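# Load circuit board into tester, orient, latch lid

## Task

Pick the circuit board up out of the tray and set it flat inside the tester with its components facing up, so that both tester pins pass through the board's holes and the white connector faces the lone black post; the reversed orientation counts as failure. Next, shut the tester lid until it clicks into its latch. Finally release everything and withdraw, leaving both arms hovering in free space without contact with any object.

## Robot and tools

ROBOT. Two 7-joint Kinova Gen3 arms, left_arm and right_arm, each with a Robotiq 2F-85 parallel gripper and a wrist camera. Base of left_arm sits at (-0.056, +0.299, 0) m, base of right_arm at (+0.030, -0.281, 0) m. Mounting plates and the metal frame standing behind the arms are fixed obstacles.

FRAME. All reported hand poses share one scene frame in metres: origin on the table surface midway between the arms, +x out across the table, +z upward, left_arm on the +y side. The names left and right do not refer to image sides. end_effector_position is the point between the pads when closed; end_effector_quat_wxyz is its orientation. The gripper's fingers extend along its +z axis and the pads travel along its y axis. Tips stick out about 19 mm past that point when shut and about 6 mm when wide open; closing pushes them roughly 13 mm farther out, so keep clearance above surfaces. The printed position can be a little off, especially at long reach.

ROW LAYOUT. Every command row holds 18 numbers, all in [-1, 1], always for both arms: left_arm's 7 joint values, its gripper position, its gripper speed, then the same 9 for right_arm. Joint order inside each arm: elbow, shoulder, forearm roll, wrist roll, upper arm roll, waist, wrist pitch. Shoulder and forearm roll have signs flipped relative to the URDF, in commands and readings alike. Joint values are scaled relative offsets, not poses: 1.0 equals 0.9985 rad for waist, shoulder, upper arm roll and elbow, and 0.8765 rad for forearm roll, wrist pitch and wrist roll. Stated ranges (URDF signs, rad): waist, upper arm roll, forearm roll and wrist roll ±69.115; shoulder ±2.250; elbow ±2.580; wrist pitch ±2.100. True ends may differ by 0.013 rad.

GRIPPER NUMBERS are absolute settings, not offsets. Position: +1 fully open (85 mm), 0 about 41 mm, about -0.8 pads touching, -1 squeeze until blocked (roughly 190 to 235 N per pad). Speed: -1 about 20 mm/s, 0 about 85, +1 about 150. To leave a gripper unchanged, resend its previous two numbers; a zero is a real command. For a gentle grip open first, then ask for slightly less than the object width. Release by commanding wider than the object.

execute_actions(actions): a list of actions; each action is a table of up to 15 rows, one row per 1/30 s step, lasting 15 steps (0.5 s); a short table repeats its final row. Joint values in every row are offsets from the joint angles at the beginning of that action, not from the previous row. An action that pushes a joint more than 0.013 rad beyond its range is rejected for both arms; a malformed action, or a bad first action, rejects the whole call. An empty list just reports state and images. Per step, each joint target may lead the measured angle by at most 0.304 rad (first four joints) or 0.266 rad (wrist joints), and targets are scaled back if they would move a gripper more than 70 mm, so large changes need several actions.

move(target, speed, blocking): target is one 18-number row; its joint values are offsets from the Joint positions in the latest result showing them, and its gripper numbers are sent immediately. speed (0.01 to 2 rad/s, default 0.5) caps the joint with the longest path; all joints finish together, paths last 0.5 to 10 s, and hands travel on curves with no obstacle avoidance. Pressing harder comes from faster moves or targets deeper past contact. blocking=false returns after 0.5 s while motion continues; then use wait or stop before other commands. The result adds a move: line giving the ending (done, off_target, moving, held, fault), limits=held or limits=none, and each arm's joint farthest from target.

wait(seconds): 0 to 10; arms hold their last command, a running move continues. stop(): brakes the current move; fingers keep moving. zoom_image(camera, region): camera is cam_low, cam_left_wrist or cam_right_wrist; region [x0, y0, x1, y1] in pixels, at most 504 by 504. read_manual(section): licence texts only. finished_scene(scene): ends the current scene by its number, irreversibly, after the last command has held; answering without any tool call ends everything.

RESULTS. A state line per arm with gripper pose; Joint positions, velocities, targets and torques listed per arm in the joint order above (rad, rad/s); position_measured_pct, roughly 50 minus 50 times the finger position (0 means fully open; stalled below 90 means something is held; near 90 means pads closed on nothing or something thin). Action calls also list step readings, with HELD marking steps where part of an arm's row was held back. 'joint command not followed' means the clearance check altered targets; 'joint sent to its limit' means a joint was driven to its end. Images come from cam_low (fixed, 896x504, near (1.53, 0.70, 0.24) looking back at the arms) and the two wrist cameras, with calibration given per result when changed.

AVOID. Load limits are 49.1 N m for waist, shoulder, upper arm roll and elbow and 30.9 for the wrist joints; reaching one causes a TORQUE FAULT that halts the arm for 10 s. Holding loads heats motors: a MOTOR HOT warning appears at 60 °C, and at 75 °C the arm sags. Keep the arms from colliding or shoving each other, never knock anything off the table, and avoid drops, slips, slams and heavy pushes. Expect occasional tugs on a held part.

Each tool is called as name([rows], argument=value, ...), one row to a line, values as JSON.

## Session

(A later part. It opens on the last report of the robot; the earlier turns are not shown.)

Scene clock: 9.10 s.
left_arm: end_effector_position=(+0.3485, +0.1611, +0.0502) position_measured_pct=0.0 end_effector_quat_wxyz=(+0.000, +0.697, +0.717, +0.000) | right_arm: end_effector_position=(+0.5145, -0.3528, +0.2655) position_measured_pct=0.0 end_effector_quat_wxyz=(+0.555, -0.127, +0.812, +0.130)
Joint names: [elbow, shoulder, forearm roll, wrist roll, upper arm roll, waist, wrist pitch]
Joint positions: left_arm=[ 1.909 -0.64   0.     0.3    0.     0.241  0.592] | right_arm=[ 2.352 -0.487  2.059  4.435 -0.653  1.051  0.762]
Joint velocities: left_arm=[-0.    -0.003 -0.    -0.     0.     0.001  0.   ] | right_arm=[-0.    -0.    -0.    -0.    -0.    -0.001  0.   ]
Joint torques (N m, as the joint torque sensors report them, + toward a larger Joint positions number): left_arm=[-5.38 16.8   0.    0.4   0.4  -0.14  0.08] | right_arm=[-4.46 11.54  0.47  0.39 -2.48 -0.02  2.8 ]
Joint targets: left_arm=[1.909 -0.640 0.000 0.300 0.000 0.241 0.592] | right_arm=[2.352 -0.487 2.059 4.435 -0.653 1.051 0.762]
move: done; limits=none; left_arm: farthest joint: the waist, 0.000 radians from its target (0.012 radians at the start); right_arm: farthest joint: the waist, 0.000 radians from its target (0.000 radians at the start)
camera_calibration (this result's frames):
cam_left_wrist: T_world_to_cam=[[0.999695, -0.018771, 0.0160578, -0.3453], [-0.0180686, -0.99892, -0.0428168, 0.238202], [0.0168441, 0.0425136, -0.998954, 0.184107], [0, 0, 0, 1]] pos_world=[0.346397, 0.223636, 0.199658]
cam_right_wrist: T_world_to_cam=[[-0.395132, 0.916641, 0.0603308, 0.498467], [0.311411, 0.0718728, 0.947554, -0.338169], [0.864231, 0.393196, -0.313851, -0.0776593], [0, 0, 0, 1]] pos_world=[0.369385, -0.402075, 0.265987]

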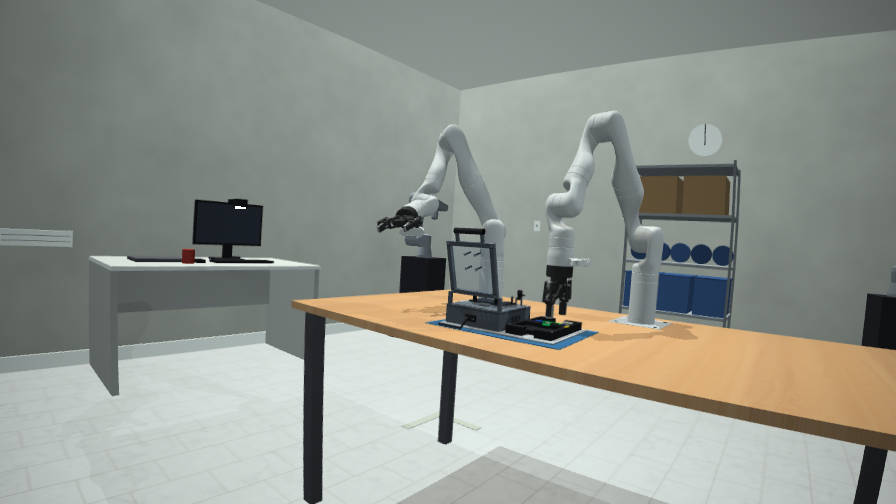

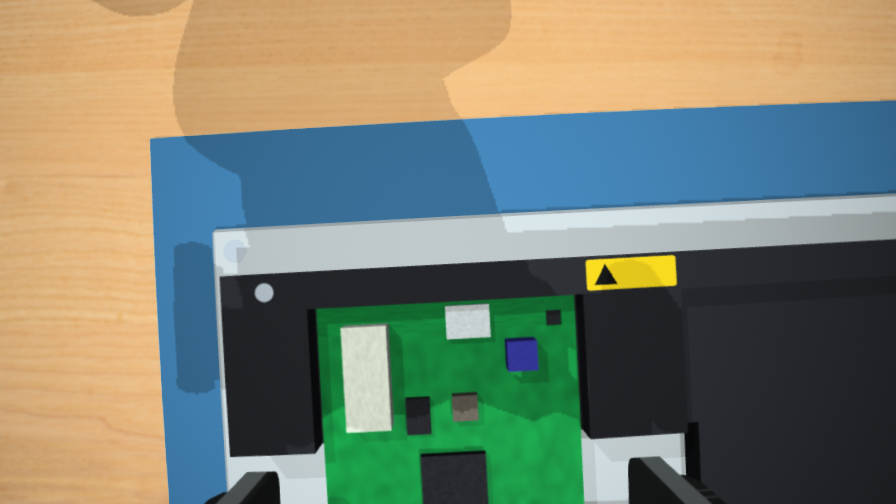

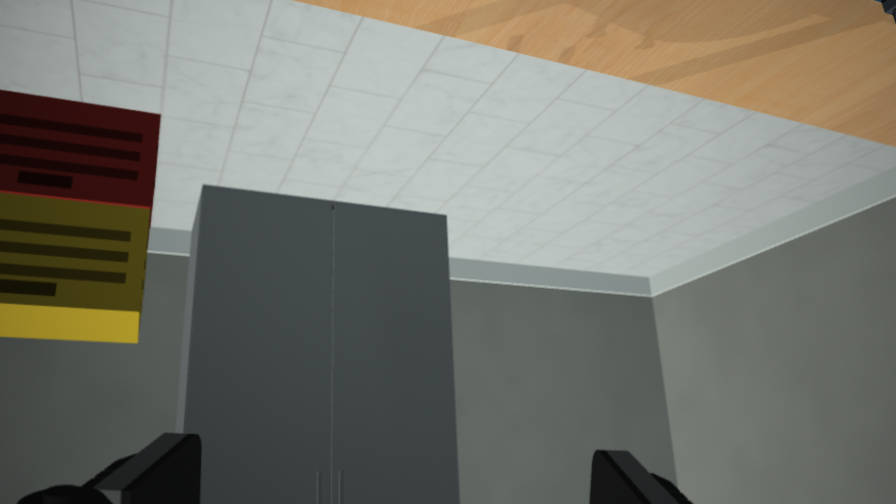

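move(target=[0.0094,-0.0435,0,0.0175,0,0.0035,-0.06,1,0,0,0,0,0,0,0,0,1,0], speed=0.15)

move(target=[0,0,0,0,0,0,0,-1,-0.7,0,0,0,0,0,0,0,1,0])

Scene clock: 10.00 s.
left_arm: end_effector_position=(+0.3484, +0.1596, +0.0301) position_measured_pct=0.0 end_effector_quat_wxyz=(+0.000, +0.693, +0.721, +0.000) | right_arm: end_effector_position=(+0.5145, -0.3528, +0.2655) position_measured_pct=0.0 end_effector_quat_wxyz=(+0.555, -0.127, +0.812, +0.130)
Joint names: [elbow, shoulder, forearm roll, wrist roll, upper arm roll, waist, wrist pitch]
Joint positions: left_arm=[ 1.918 -0.683  0.     0.315  0.     0.245  0.539] | right_arm=[ 2.352 -0.487  2.059  4.435 -0.653  1.051  0.762]
Joint velocities: left_arm=[ 0.    -0.002 -0.     0.     0.     0.     0.   ] | right_arm=[ 0.    -0.    -0.     0.     0.     0.002 -0.   ]
Joint torques (N m, as the joint torque sensors report them, + toward a larger Joint positions number): left_arm=[-5.07 16.86  0.14  0.22  0.91  0.01 -0.04] | right_arm=[-4.61 11.43  0.52  0.29 -2.37  0.04  2.82]
Joint targets: left_arm=[1.918 -0.684 0.000 0.315 0.000 0.245 0.539] | right_arm=[2.352 -0.487 2.059 4.435 -0.653 1.051 0.762]
move: done; limits=none; left_arm: farthest joint: the waist, 0.000 radians from its target (0.003 radians at the start); right_arm: farthest joint: the waist, 0.000 radians from its target (0.000 radians at the start)
camera_calibration (this result's frames):
cam_left_wrist: T_world_to_cam=[[0.999847, -0.00690554, 0.0160521, -0.346843], [-0.00621339, -0.999065, -0.0427758, 0.231719], [0.0163325, 0.0426696, -0.998956, 0.164317], [0, 0, 0, 1]] pos_world=[0.345546, 0.222096, 0.179625]
cam_right_wrist: T_world_to_cam=[[-0.395131, 0.916641, 0.0603305, 0.498468], [0.311409, 0.0718722, 0.947554, -0.338169], [0.864231, 0.393196, -0.313849, -0.0776607], [0, 0, 0, 1]] pos_world=[0.369386, -0.402075, 0.265987]

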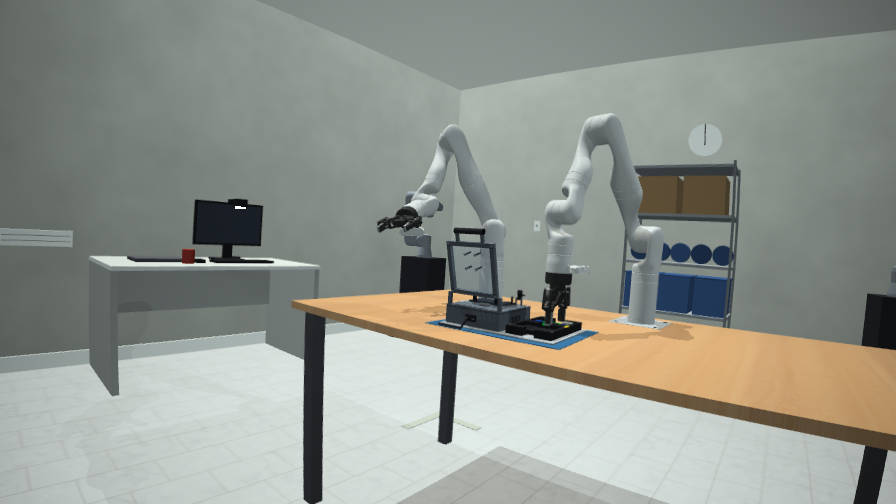

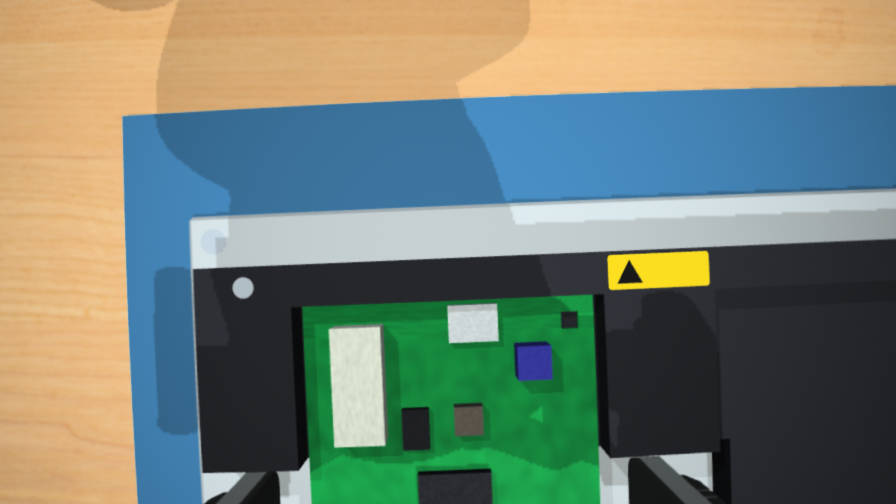

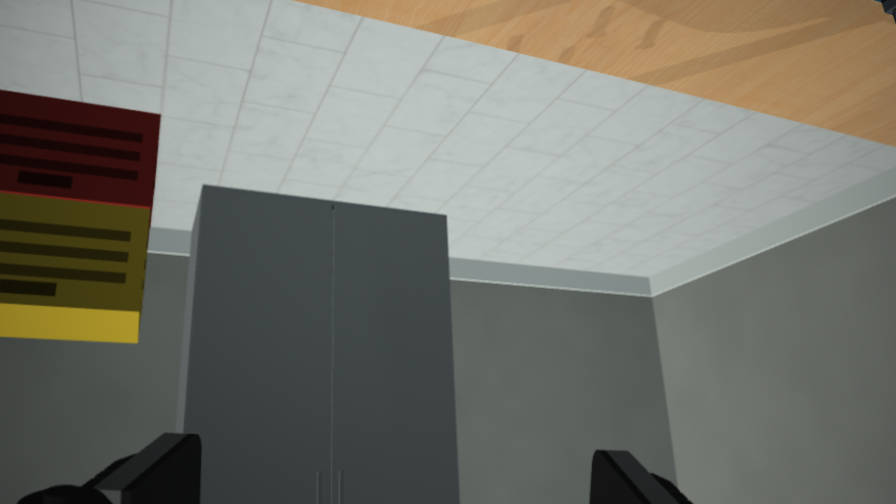

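Scene clock: 10.97 s.
left_arm: end_effector_position=(+0.3489, +0.1594, +0.0321) position_measured_pct=23.0 end_effector_quat_wxyz=(+0.001, +0.693, +0.721, +0.001) | right_arm: end_effector_position=(+0.5145, -0.3528, +0.2655) position_measured_pct=0.0 end_effector_quat_wxyz=(+0.555, -0.127, +0.812, +0.130)
Joint names: [elbow, shoulder, forearm roll, wrist roll, upper arm roll, waist, wrist pitch]
Joint positions: left_arm=[ 1.918 -0.679  0.     0.315  0.     0.245  0.541] | right_arm=[ 2.352 -0.487  2.059  4.435 -0.653  1.051  0.762]
Joint velocities: left_arm=[ 0. -0. -0. -0.  0.  0. -0.] | right_arm=[ 0.     0.001  0.    -0.    -0.     0.001 -0.   ]
Joint torques (N m, as the joint torque sensors report them, + toward a larger Joint positions number): left_arm=[-5.05 13.6  -0.04  0.26  0.79  0.02 -0.93] | right_arm=[-4.57 11.5   0.51  0.27 -2.47  0.11  2.75]
Joint targets: left_arm=[1.918 -0.683 0.000 0.315 0.000 0.245 0.539] | right_arm=[2.352 -0.487 2.059 4.435 -0.653 1.051 0.762]
move: done; limits=none; left_arm: farthest joint: the shoulder, 0.004 radians from its target (0.000 radians at the start); right_arm: farthest joint: the waist, 0.000 radians from its target (0.000 radians at the start)
camera_calibration (this result's frames):
cam_left_wrist: T_world_to_cam=[[0.999807, -0.00703441, 0.0183588, -0.347389], [-0.00625699, -0.999095, -0.0420654, 0.23161], [0.0186381, 0.0419424, -0.998946, 0.165542], [0, 0, 0, 1]] pos_world=[0.345685, 0.222014, 0.181488]
cam_right_wrist: T_world_to_cam=[[-0.395131, 0.916642, 0.0603299, 0.498468], [0.311407, 0.0718718, 0.947555, -0.338169], [0.864232, 0.393195, -0.313848, -0.0776621], [0, 0, 0, 1]] pos_world=[0.369386, -0.402076, 0.265987]

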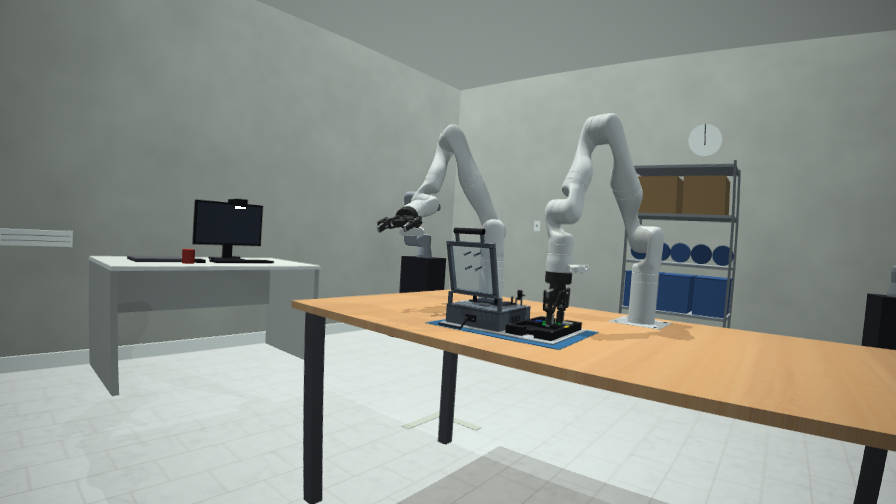

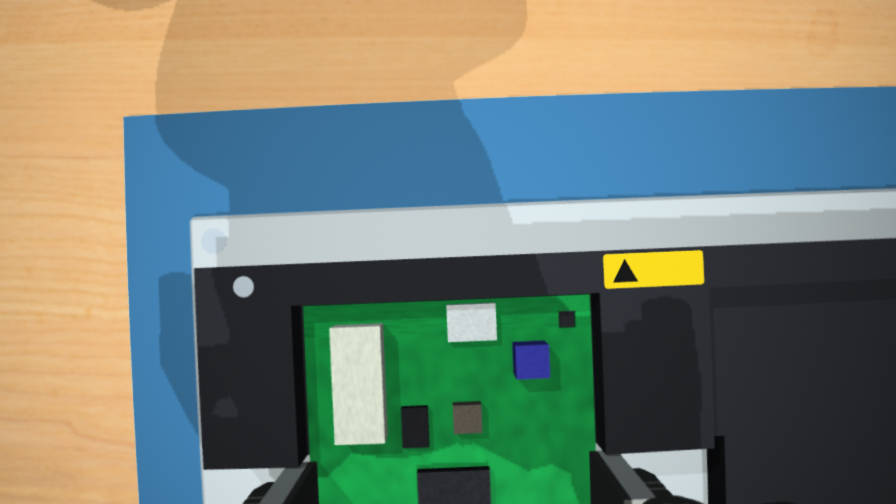

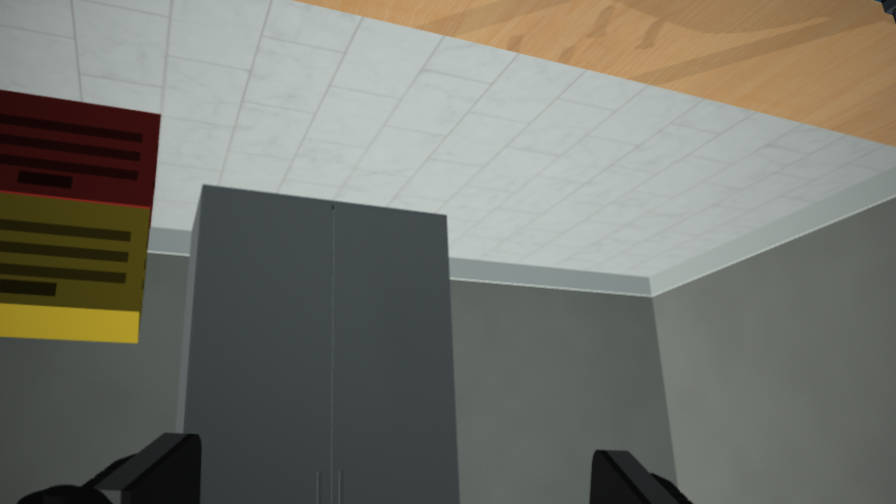

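move(target=[-0.009,0.039,0,0,0,0,0.058,-1,-0.7,0,0,0,0,0,0,0,1,0], speed=0.15)

move(target=[-0.101,0.183,0,0,0,0,0.325,-1,-0.7,0,0,0,0,0,0,0,1,0], speed=0.5)

move(target=[-0.5025,-0.266,0,0.295,0,0.259,0.269,-1,-0.7,0,0,0,0,0,0,0,1,0], speed=0.6)

Scene clock: 11.93 s.
left_arm: end_effector_position=(+0.3477, +0.1597, +0.0501) position_measured_pct=23.0 end_effector_quat_wxyz=(+0.000, +0.693, +0.721, -0.000) | right_arm: end_effector_position=(+0.5145, -0.3528, +0.2655) position_measured_pct=0.0 end_effector_quat_wxyz=(+0.555, -0.127, +0.812, +0.130)
Joint names: [elbow, shoulder, forearm roll, wrist roll, upper arm roll, waist, wrist pitch]
Joint positions: left_arm=[ 1.909 -0.64   0.     0.315  0.     0.245  0.592] | right_arm=[ 2.352 -0.487  2.059  4.435 -0.653  1.051  0.762]
Joint velocities: left_arm=[-0.     0.002 -0.    -0.    -0.     0.     0.002] | right_arm=[ 0.001 -0.     0.    -0.001 -0.    -0.001  0.   ]
Joint torques (N m, as the joint torque sensors report them, + toward a larger Joint positions number): left_arm=[-5.44 16.85 -0.21  0.18  0.55  0.51  0.09] | right_arm=[-4.51 11.35  0.37  0.32 -2.46  0.    2.73]
Joint targets: left_arm=[1.909 -0.640 0.000 0.315 0.000 0.245 0.592] | right_arm=[2.352 -0.487 2.059 4.435 -0.653 1.051 0.762]
move: done; limits=none; left_arm: farthest joint: the waist, 0.000 radians from its target (0.000 radians at the start); right_arm: farthest joint: the waist, 0.000 radians from its target (0.000 radians at the start)
camera_calibration (this result's frames):
cam_left_wrist: T_world_to_cam=[[0.999857, -0.00705328, 0.0153683, -0.346428], [-0.00638798, -0.999058, -0.0429172, 0.232778], [0.0156565, 0.0428129, -0.99896, 0.184483], [0, 0, 0, 1]] pos_world=[0.344977, 0.222217, 0.199605]
cam_right_wrist: T_world_to_cam=[[-0.39513, 0.916642, 0.060329, 0.498469], [0.311406, 0.0718718, 0.947555, -0.338169], [0.864233, 0.393195, -0.313846, -0.0776634], [0, 0, 0, 1]] pos_world=[0.369387, -0.402076, 0.265987]

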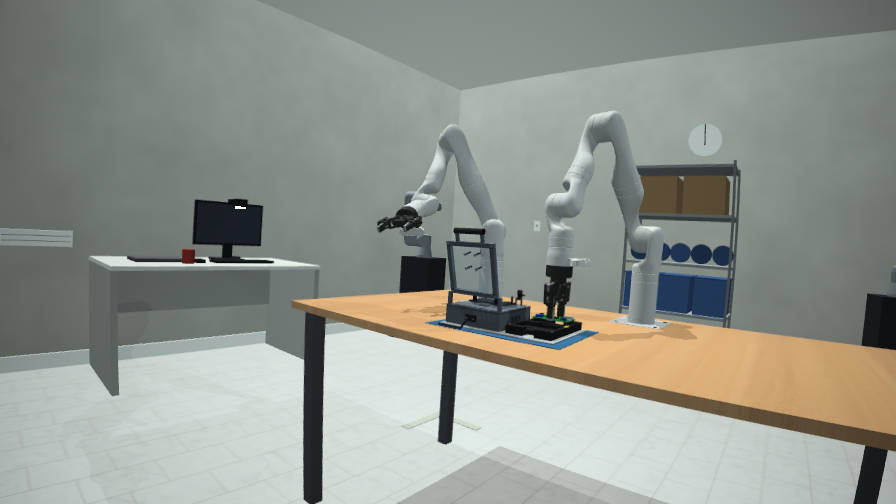

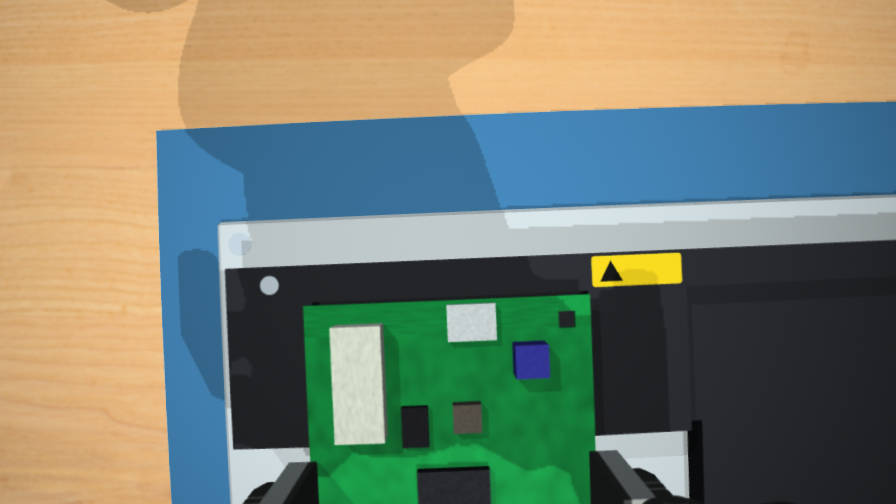

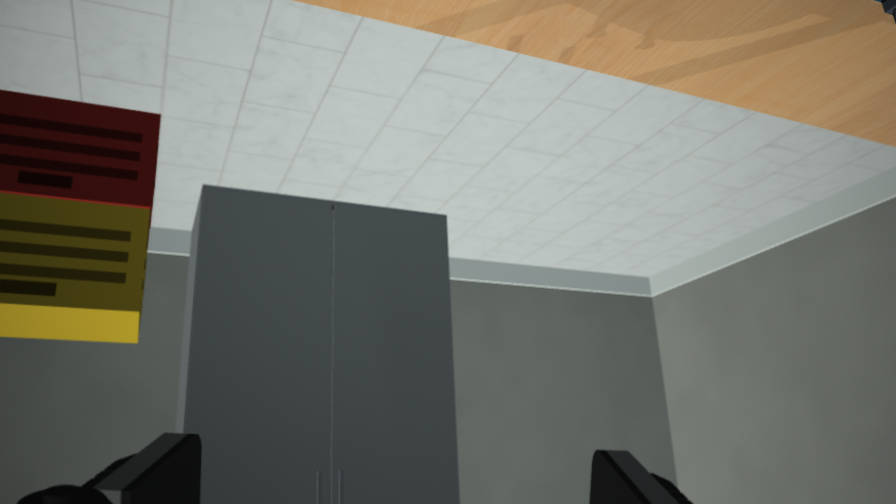

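Scene clock: 13.00 s.
left_arm: end_effector_position=(+0.3478, +0.1597, +0.1496) position_measured_pct=23.0 end_effector_quat_wxyz=(-0.001, +0.693, +0.721, -0.000) | right_arm: end_effector_position=(+0.5145, -0.3528, +0.2655) position_measured_pct=0.0 end_effector_quat_wxyz=(+0.555, -0.127, +0.812, +0.130)
Joint names: [elbow, shoulder, forearm roll, wrist roll, upper arm roll, waist, wrist pitch]
Joint positions: left_arm=[ 1.809 -0.458  0.     0.315  0.     0.245  0.877] | right_arm=[ 2.352 -0.487  2.059  4.435 -0.653  1.051  0.762]
Joint velocities: left_arm=[ 0.     0.003 -0.    -0.     0.001 -0.     0.   ] | right_arm=[-0.    -0.001  0.     0.001  0.     0.001 -0.   ]
Joint torques (N m, as the joint torque sensors report them, + toward a larger Joint positions number): left_arm=[-7.45 15.12  0.08  0.15  0.47  0.03  0.03] | right_arm=[-4.68 11.47  0.46  0.25 -2.64 -0.03  2.78]
Joint targets: left_arm=[1.809 -0.457 0.000 0.315 0.000 0.245 0.877] | right_arm=[2.352 -0.487 2.059 4.435 -0.653 1.051 0.762]
move: done; limits=none; left_arm: farthest joint: the waist, 0.000 radians from its target (0.000 radians at the start); right_arm: farthest joint: the waist, 0.000 radians from its target (0.000 radians at the start)
camera_calibration (this result's frames):
cam_left_wrist: T_world_to_cam=[[0.999878, -0.00703872, 0.0139424, -0.347812], [-0.00642668, -0.999034, -0.0434668, 0.237165], [0.0142349, 0.0433719, -0.998958, 0.284234], [0, 0, 0, 1]] pos_world=[0.345248, 0.22216, 0.299095]
cam_right_wrist: T_world_to_cam=[[-0.39513, 0.916642, 0.0603284, 0.49847], [0.311404, 0.0718716, 0.947556, -0.338169], [0.864234, 0.393194, -0.313845, -0.0776647], [0, 0, 0, 1]] pos_world=[0.369388, -0.402077, 0.265988]

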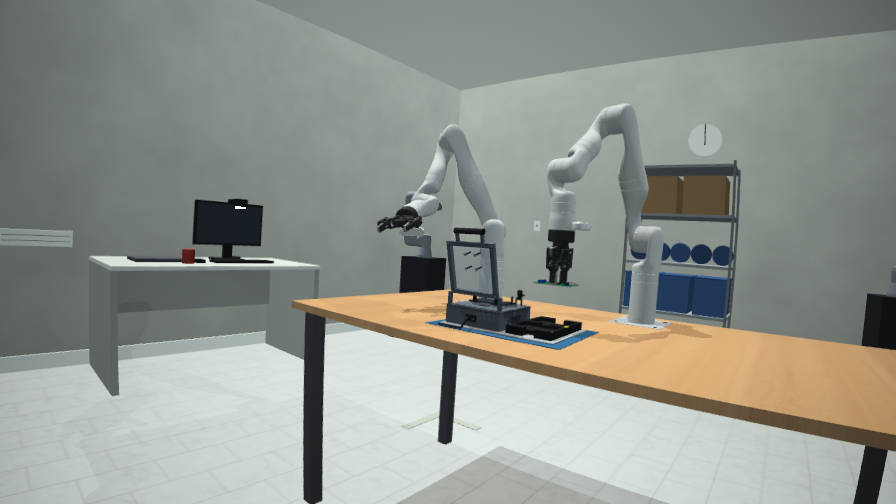

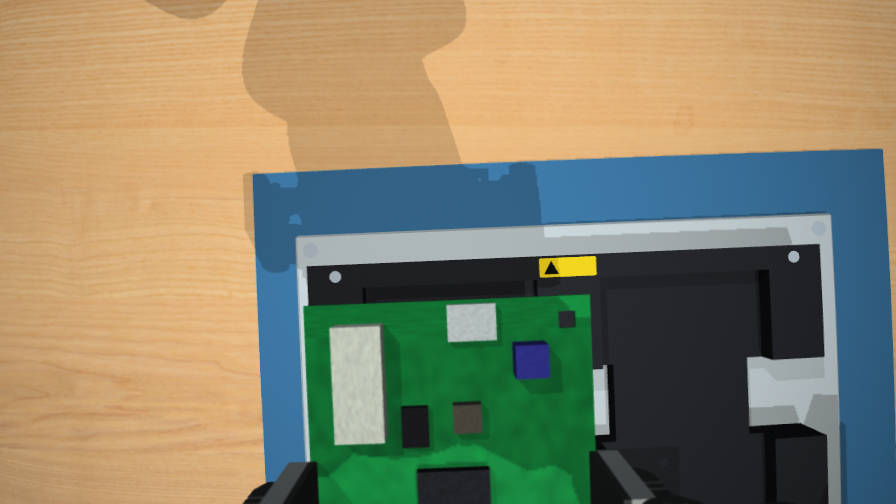

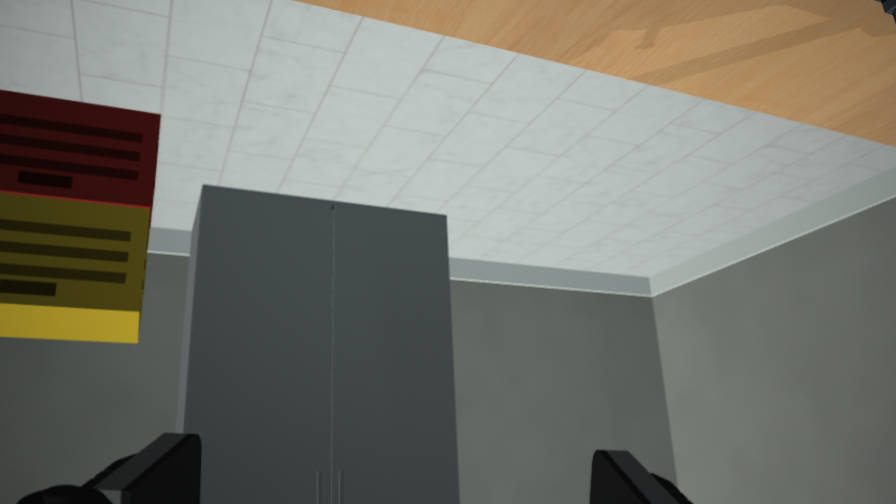

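Scene clock: 14.40 s.
left_arm: end_effector_position=(+0.4134, -0.0065, +0.1497) position_measured_pct=23.0 end_effector_quat_wxyz=(-0.000, +0.693, +0.721, -0.000) | right_arm: end_effector_position=(+0.5145, -0.3528, +0.2655) position_measured_pct=0.0 end_effector_quat_wxyz=(+0.555, -0.127, +0.812, +0.130)
Joint names: [elbow, shoulder, forearm roll, wrist roll, upper arm roll, waist, wrist pitch]
Joint positions: left_arm=[ 1.307 -0.723  0.     0.573  0.     0.503  1.113] | right_arm=[ 2.352 -0.487  2.059  4.435 -0.653  1.051  0.762]
Joint velocities: left_arm=[-0.001 -0.002 -0.    -0.     0.     0.002  0.   ] | right_arm=[ 0.001  0.     0.    -0.    -0.001 -0.     0.   ]
Joint torques (N m, as the joint torque sensors report them, + toward a larger Joint positions number): left_arm=[-8.56 20.99 -0.18  0.4   0.52  0.46  0.19] | right_arm=[-4.53 11.45  0.49  0.34 -2.7  -0.02  2.78]
Joint targets: left_arm=[1.307 -0.723 0.000 0.573 0.000 0.503 1.113] | right_arm=[2.352 -0.487 2.059 4.435 -0.653 1.051 0.762]
move: done; limits=none; left_arm: farthest joint: the shoulder, 0.001 radians from its target (0.266 radians at the start); right_arm: farthest joint: the waist, 0.000 radians from its target (0.000 radians at the start)
camera_calibration (this result's frames):
cam_left_wrist: T_world_to_cam=[[0.999871, -0.0067599, 0.0145558, -0.414682], [-0.0061218, -0.999037, -0.0434455, 0.0713784], [0.0148355, 0.0433508, -0.99895, 0.290406], [0, 0, 0, 1]] pos_world=[0.410758, 0.0559171, 0.299238]
cam_right_wrist: T_world_to_cam=[[-0.395129, 0.916643, 0.0603276, 0.498471], [0.311402, 0.0718713, 0.947556, -0.338169], [0.864235, 0.393193, -0.313843, -0.0776662], [0, 0, 0, 1]] pos_world=[0.369389, -0.402077, 0.265988]

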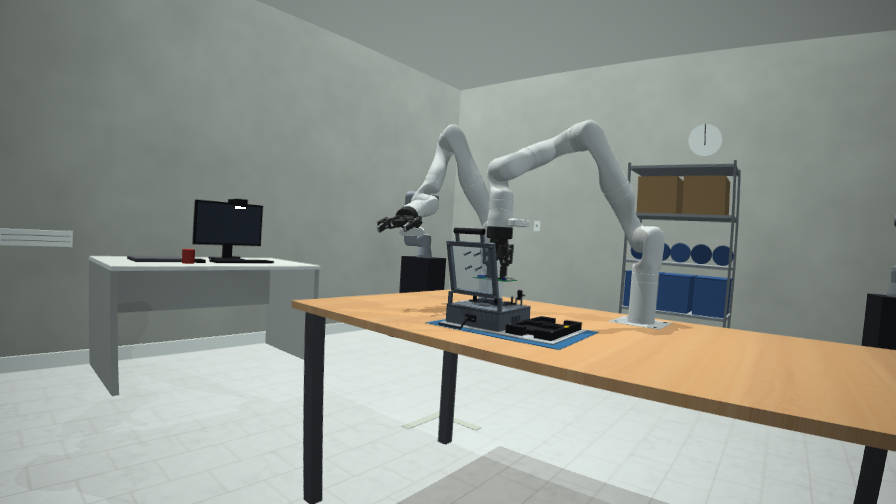

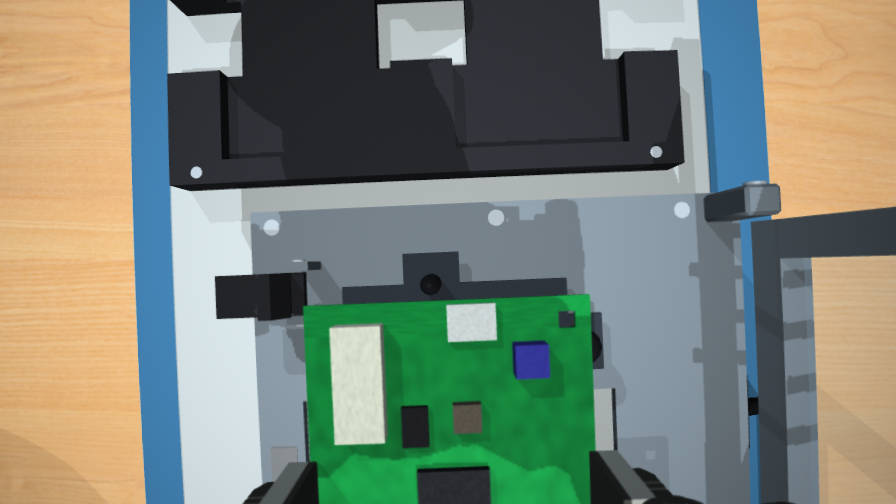

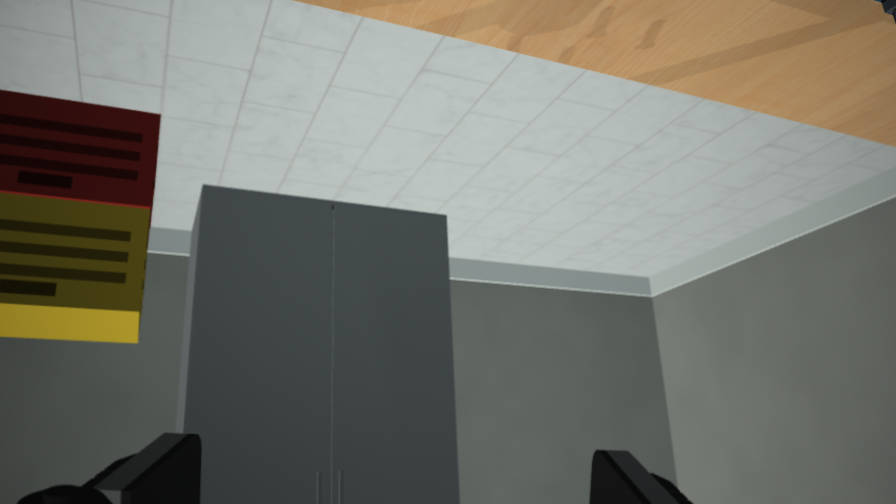

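move(target=[0.037,-0.0437,0,-0.001,0,-0.001,-0.0935,-1,-0.7,0,0,0,0,0,0,0,1,0], speed=0.2)

zoom_image(camera="cam_low", region=[430, 220, 580, 330])

Scene clock: 15.30 s.
left_arm: end_effector_position=(+0.4153, -0.0070, +0.1151) position_measured_pct=23.0 end_effector_quat_wxyz=(+0.000, +0.693, +0.721, +0.000) | right_arm: end_effector_position=(+0.5145, -0.3528, +0.2655) position_measured_pct=0.0 end_effector_quat_wxyz=(+0.555, -0.127, +0.812, +0.130)
Joint names: [elbow, shoulder, forearm roll, wrist roll, upper arm roll, waist, wrist pitch]
Joint positions: left_arm=[ 1.344 -0.767  0.     0.573  0.     0.502  1.031] | right_arm=[ 2.352 -0.487  2.059  4.435 -0.653  1.051  0.762]
Joint velocities: left_arm=[-0.    -0.001 -0.     0.     0.     0.     0.   ] | right_arm=[-0.001  0.     0.    -0.     0.001 -0.    -0.   ]
Joint torques (N m, as the joint torque sensors report them, + toward a larger Joint positions number): left_arm=[-8.48 21.56  0.05 -0.02  0.63 -0.06  0.27] | right_arm=[-4.39 11.32  0.51  0.25 -2.67  0.12  2.8 ]
Joint targets: left_arm=[1.344 -0.767 0.000 0.573 0.000 0.502 1.031] | right_arm=[2.352 -0.487 2.059 4.435 -0.653 1.051 0.762]
move: done; limits=none; left_arm: farthest joint: the waist, 0.000 radians from its target (0.001 radians at the start); right_arm: farthest joint: the waist, 0.000 radians from its target (0.000 radians at the start)
camera_calibration (this result's frames):
cam_left_wrist: T_world_to_cam=[[0.999853, -0.00664222, 0.015808, -0.416175], [-0.00596219, -0.999071, -0.0426831, 0.0692721], [0.0160768, 0.0425825, -0.998964, 0.255294], [0, 0, 0, 1]] pos_world=[0.412423, 0.0555723, 0.264565]
cam_right_wrist: T_world_to_cam=[[-0.395128, 0.916643, 0.060327, 0.498472], [0.311401, 0.071871, 0.947557, -0.338169], [0.864236, 0.393193, -0.313841, -0.0776676], [0, 0, 0, 1]] pos_world=[0.36939, -0.402078, 0.265988]

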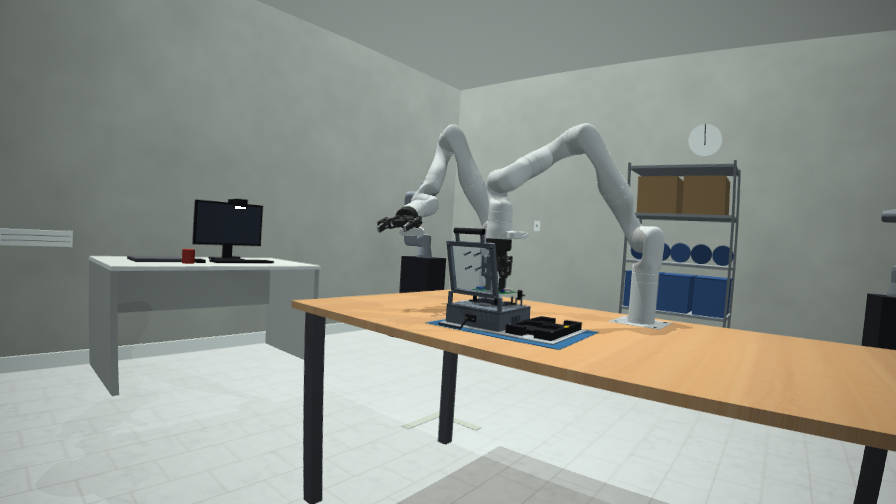

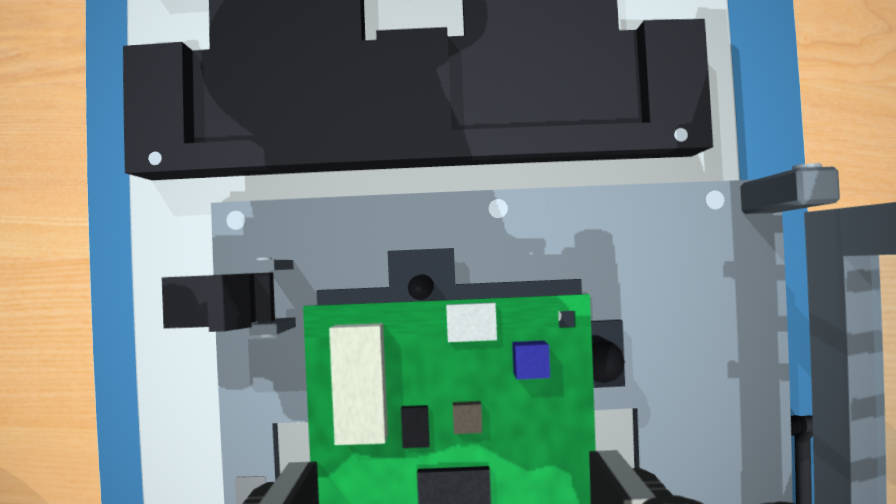

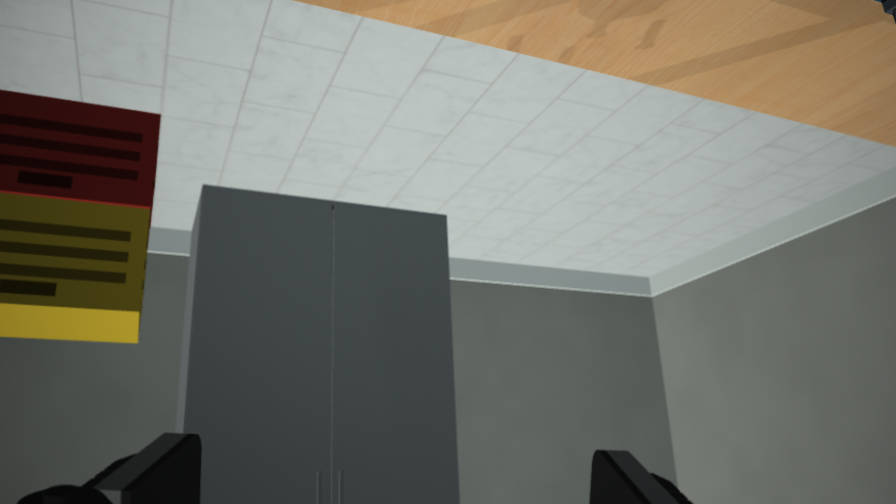

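Region (430, 220, 580, 330) of cam_low's 896x504 image, scaled by 3.360, with more detail than that image has; it fills the top 370 rows of this view, and the rest is white.

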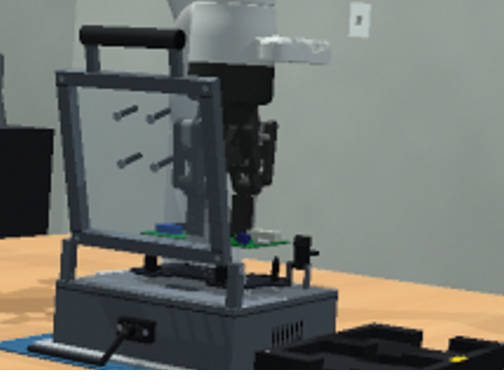

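move(target=[0.0096,-0.0168,0,0.0026,0,0.0023,-0.0301,-1,-0.7,0,0,0,0,0,0,0,1,0], speed=0.1)

zoom_image(camera="cam_left_wrist", region=[280, 240, 680, 440])

Scene clock: 16.23 s.
left_arm: end_effector_position=(+0.4152, -0.0084, +0.1031) position_measured_pct=23.0 end_effector_quat_wxyz=(+0.000, +0.693, +0.721, +0.000) | right_arm: end_effector_position=(+0.5145, -0.3528, +0.2655) position_measured_pct=0.0 end_effector_quat_wxyz=(+0.555, -0.127, +0.812, +0.130)
Joint names: [elbow, shoulder, forearm roll, wrist roll, upper arm roll, waist, wrist pitch]
Joint positions: left_arm=[ 1.353 -0.783  0.     0.575  0.     0.505  1.004] | right_arm=[ 2.352 -0.487  2.059  4.435 -0.653  1.051  0.762]
Joint velocities: left_arm=[-0.    -0.001  0.     0.    -0.001  0.     0.   ] | right_arm=[ 0.    -0.001  0.     0.001  0.    -0.002  0.   ]
Joint torques (N m, as the joint torque sensors report them, + toward a larger Joint positions number): left_arm=[-8.23 21.25 -0.06  0.17  0.6   0.    0.19] | right_arm=[-4.49 11.45  0.46  0.41 -2.47  0.    2.74]
Joint targets: left_arm=[1.353 -0.783 0.000 0.575 0.000 0.505 1.004] | right_arm=[2.352 -0.487 2.059 4.435 -0.653 1.051 0.762]
move: done; limits=none; left_arm: farthest joint: the shoulder, 0.001 radians from its target (0.017 radians at the start); right_arm: farthest joint: the waist, 0.000 radians from its target (0.000 radians at the start)
camera_calibration (this result's frames):
cam_left_wrist: T_world_to_cam=[[0.999852, -0.00664495, 0.0158694, -0.415909], [-0.00596313, -0.999073, -0.0426323, 0.0673203], [0.0161379, 0.0425314, -0.998965, 0.243387], [0, 0, 0, 1]] pos_world=[0.412321, 0.0541426, 0.252605]
cam_right_wrist: T_world_to_cam=[[-0.395128, 0.916643, 0.0603263, 0.498473], [0.311399, 0.0718708, 0.947558, -0.33817], [0.864236, 0.393192, -0.31384, -0.0776688], [0, 0, 0, 1]] pos_world=[0.369391, -0.402078, 0.265989]

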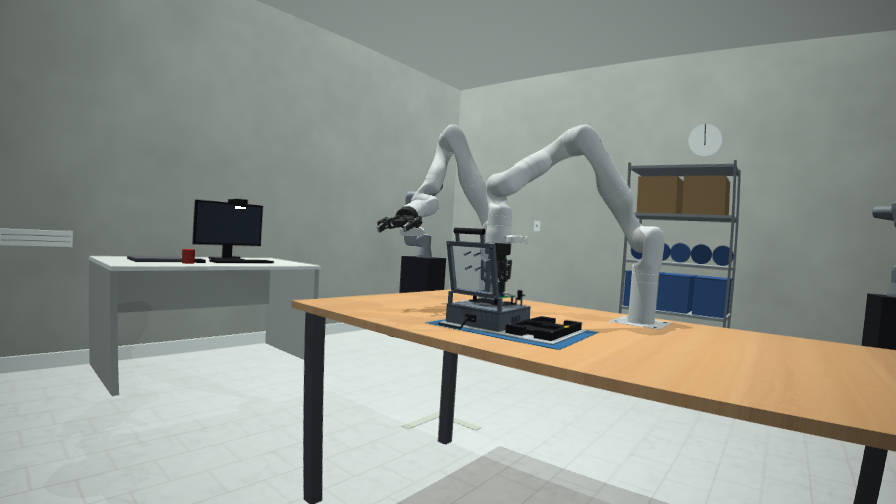

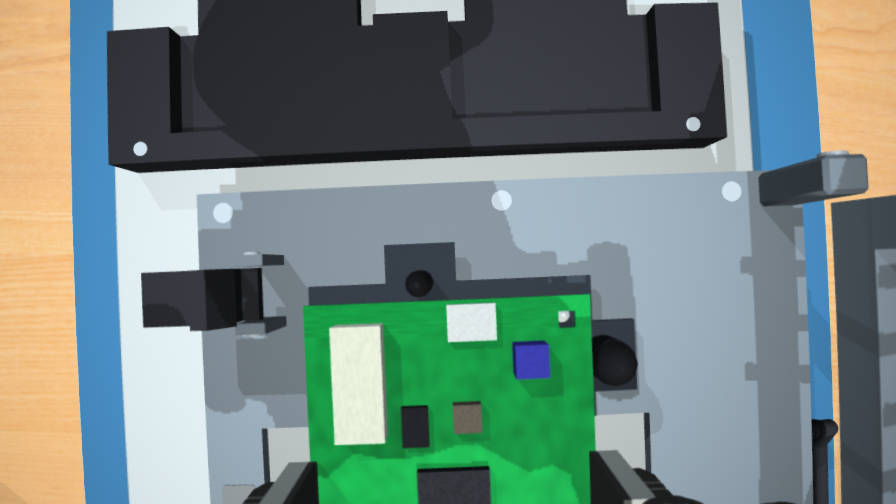

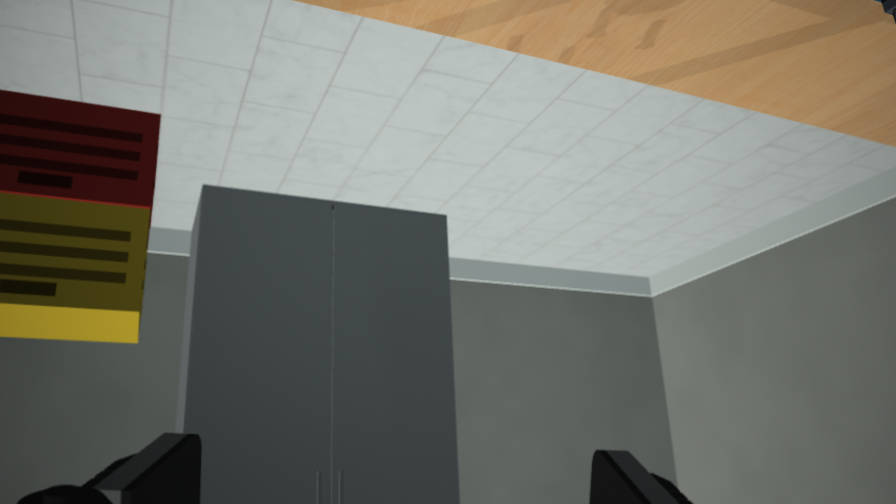

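Region (280, 240, 680, 440) of cam_left_wrist's 896x504 image, scaled by 1.260.

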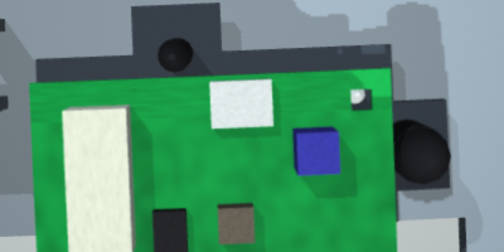

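move(target=[0.0048,-0.0102,0,-0.0005,0,-0.0005,-0.0171,-1,-0.7,0,0,0,0,0,0,0,1,0], speed=0.05)

zoom_image(camera="cam_left_wrist", region=[480, 250, 680, 400])

Scene clock: 17.03 s.
left_arm: end_effector_position=(+0.4157, -0.0084, +0.0962) position_measured_pct=23.0 end_effector_quat_wxyz=(+0.000, +0.693, +0.721, +0.000) | right_arm: end_effector_position=(+0.5145, -0.3528, +0.2655) position_measured_pct=0.0 end_effector_quat_wxyz=(+0.555, -0.127, +0.812, +0.130)
Joint names: [elbow, shoulder, forearm roll, wrist roll, upper arm roll, waist, wrist pitch]
Joint positions: left_arm=[ 1.358 -0.793  0.     0.574  0.     0.504  0.989] | right_arm=[ 2.352 -0.487  2.059  4.435 -0.653  1.051  0.762]
Joint velocities: left_arm=[-0.    -0.001 -0.    -0.    -0.     0.    -0.001] | right_arm=[-0.    -0.    -0.     0.001 -0.    -0.002  0.   ]
Joint torques (N m, as the joint torque sensors report them, + toward a larger Joint positions number): left_arm=[-8.02 21.21 -0.05  0.16  0.38  0.    0.01] | right_arm=[-4.67 11.36  0.36  0.32 -2.62 -0.07  2.77]
Joint targets: left_arm=[1.358 -0.793 0.000 0.574 0.000 0.504 0.989] | right_arm=[2.352 -0.487 2.059 4.435 -0.653 1.051 0.762]
move: done; limits=none; left_arm: farthest joint: the waist, 0.000 radians from its target (0.000 radians at the start); right_arm: farthest joint: the waist, 0.000 radians from its target (0.000 radians at the start)
camera_calibration (this result's frames):
cam_left_wrist: T_world_to_cam=[[0.999852, -0.00658664, 0.0159147, -0.416364], [-0.00590345, -0.999075, -0.0425999, 0.0669899], [0.0161806, 0.0424997, -0.998965, 0.236405], [0, 0, 0, 1]] pos_world=[0.412872, 0.0541383, 0.24564]
cam_right_wrist: T_world_to_cam=[[-0.395128, 0.916643, 0.0603255, 0.498474], [0.311397, 0.0718708, 0.947558, -0.33817], [0.864237, 0.393192, -0.313838, -0.0776702], [0, 0, 0, 1]] pos_world=[0.369391, -0.402079, 0.265989]

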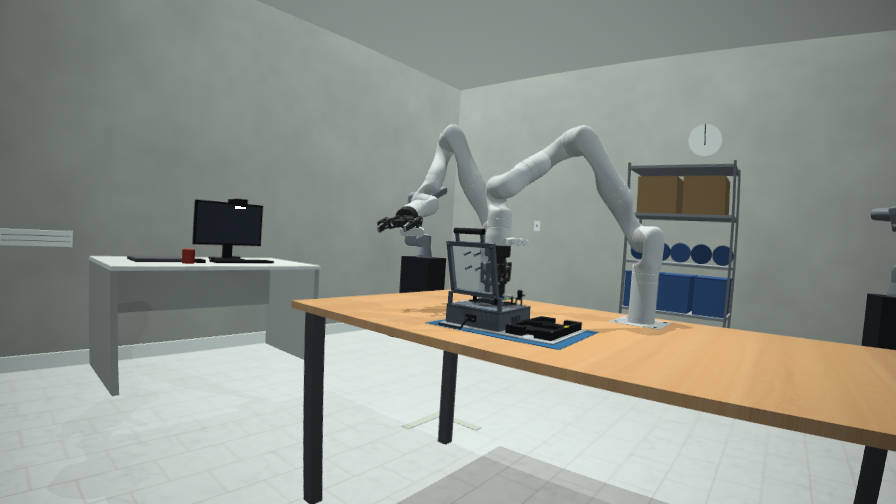

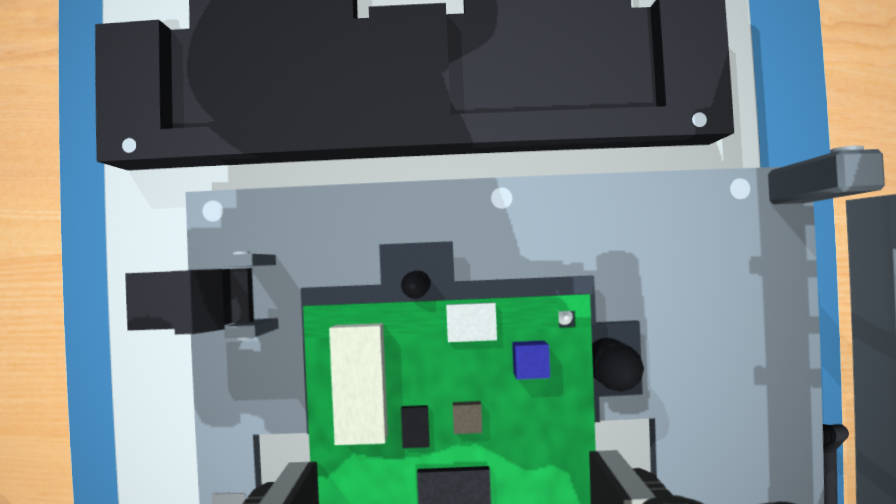

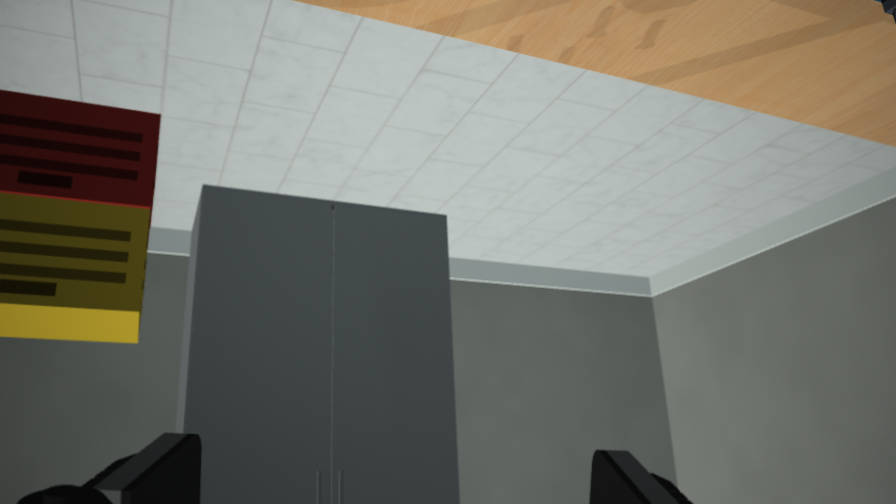

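Region (480, 250, 680, 400) of cam_left_wrist's 896x504 image, scaled by 2.520; it fills the top 378 rows of this view, and the rest is white.

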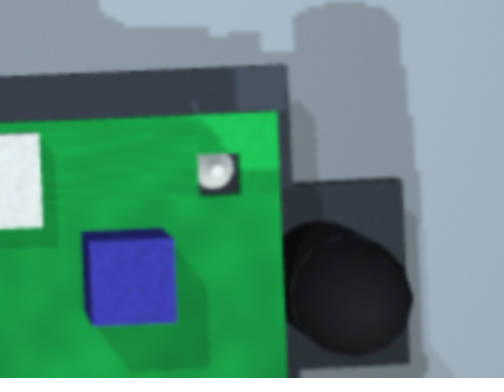

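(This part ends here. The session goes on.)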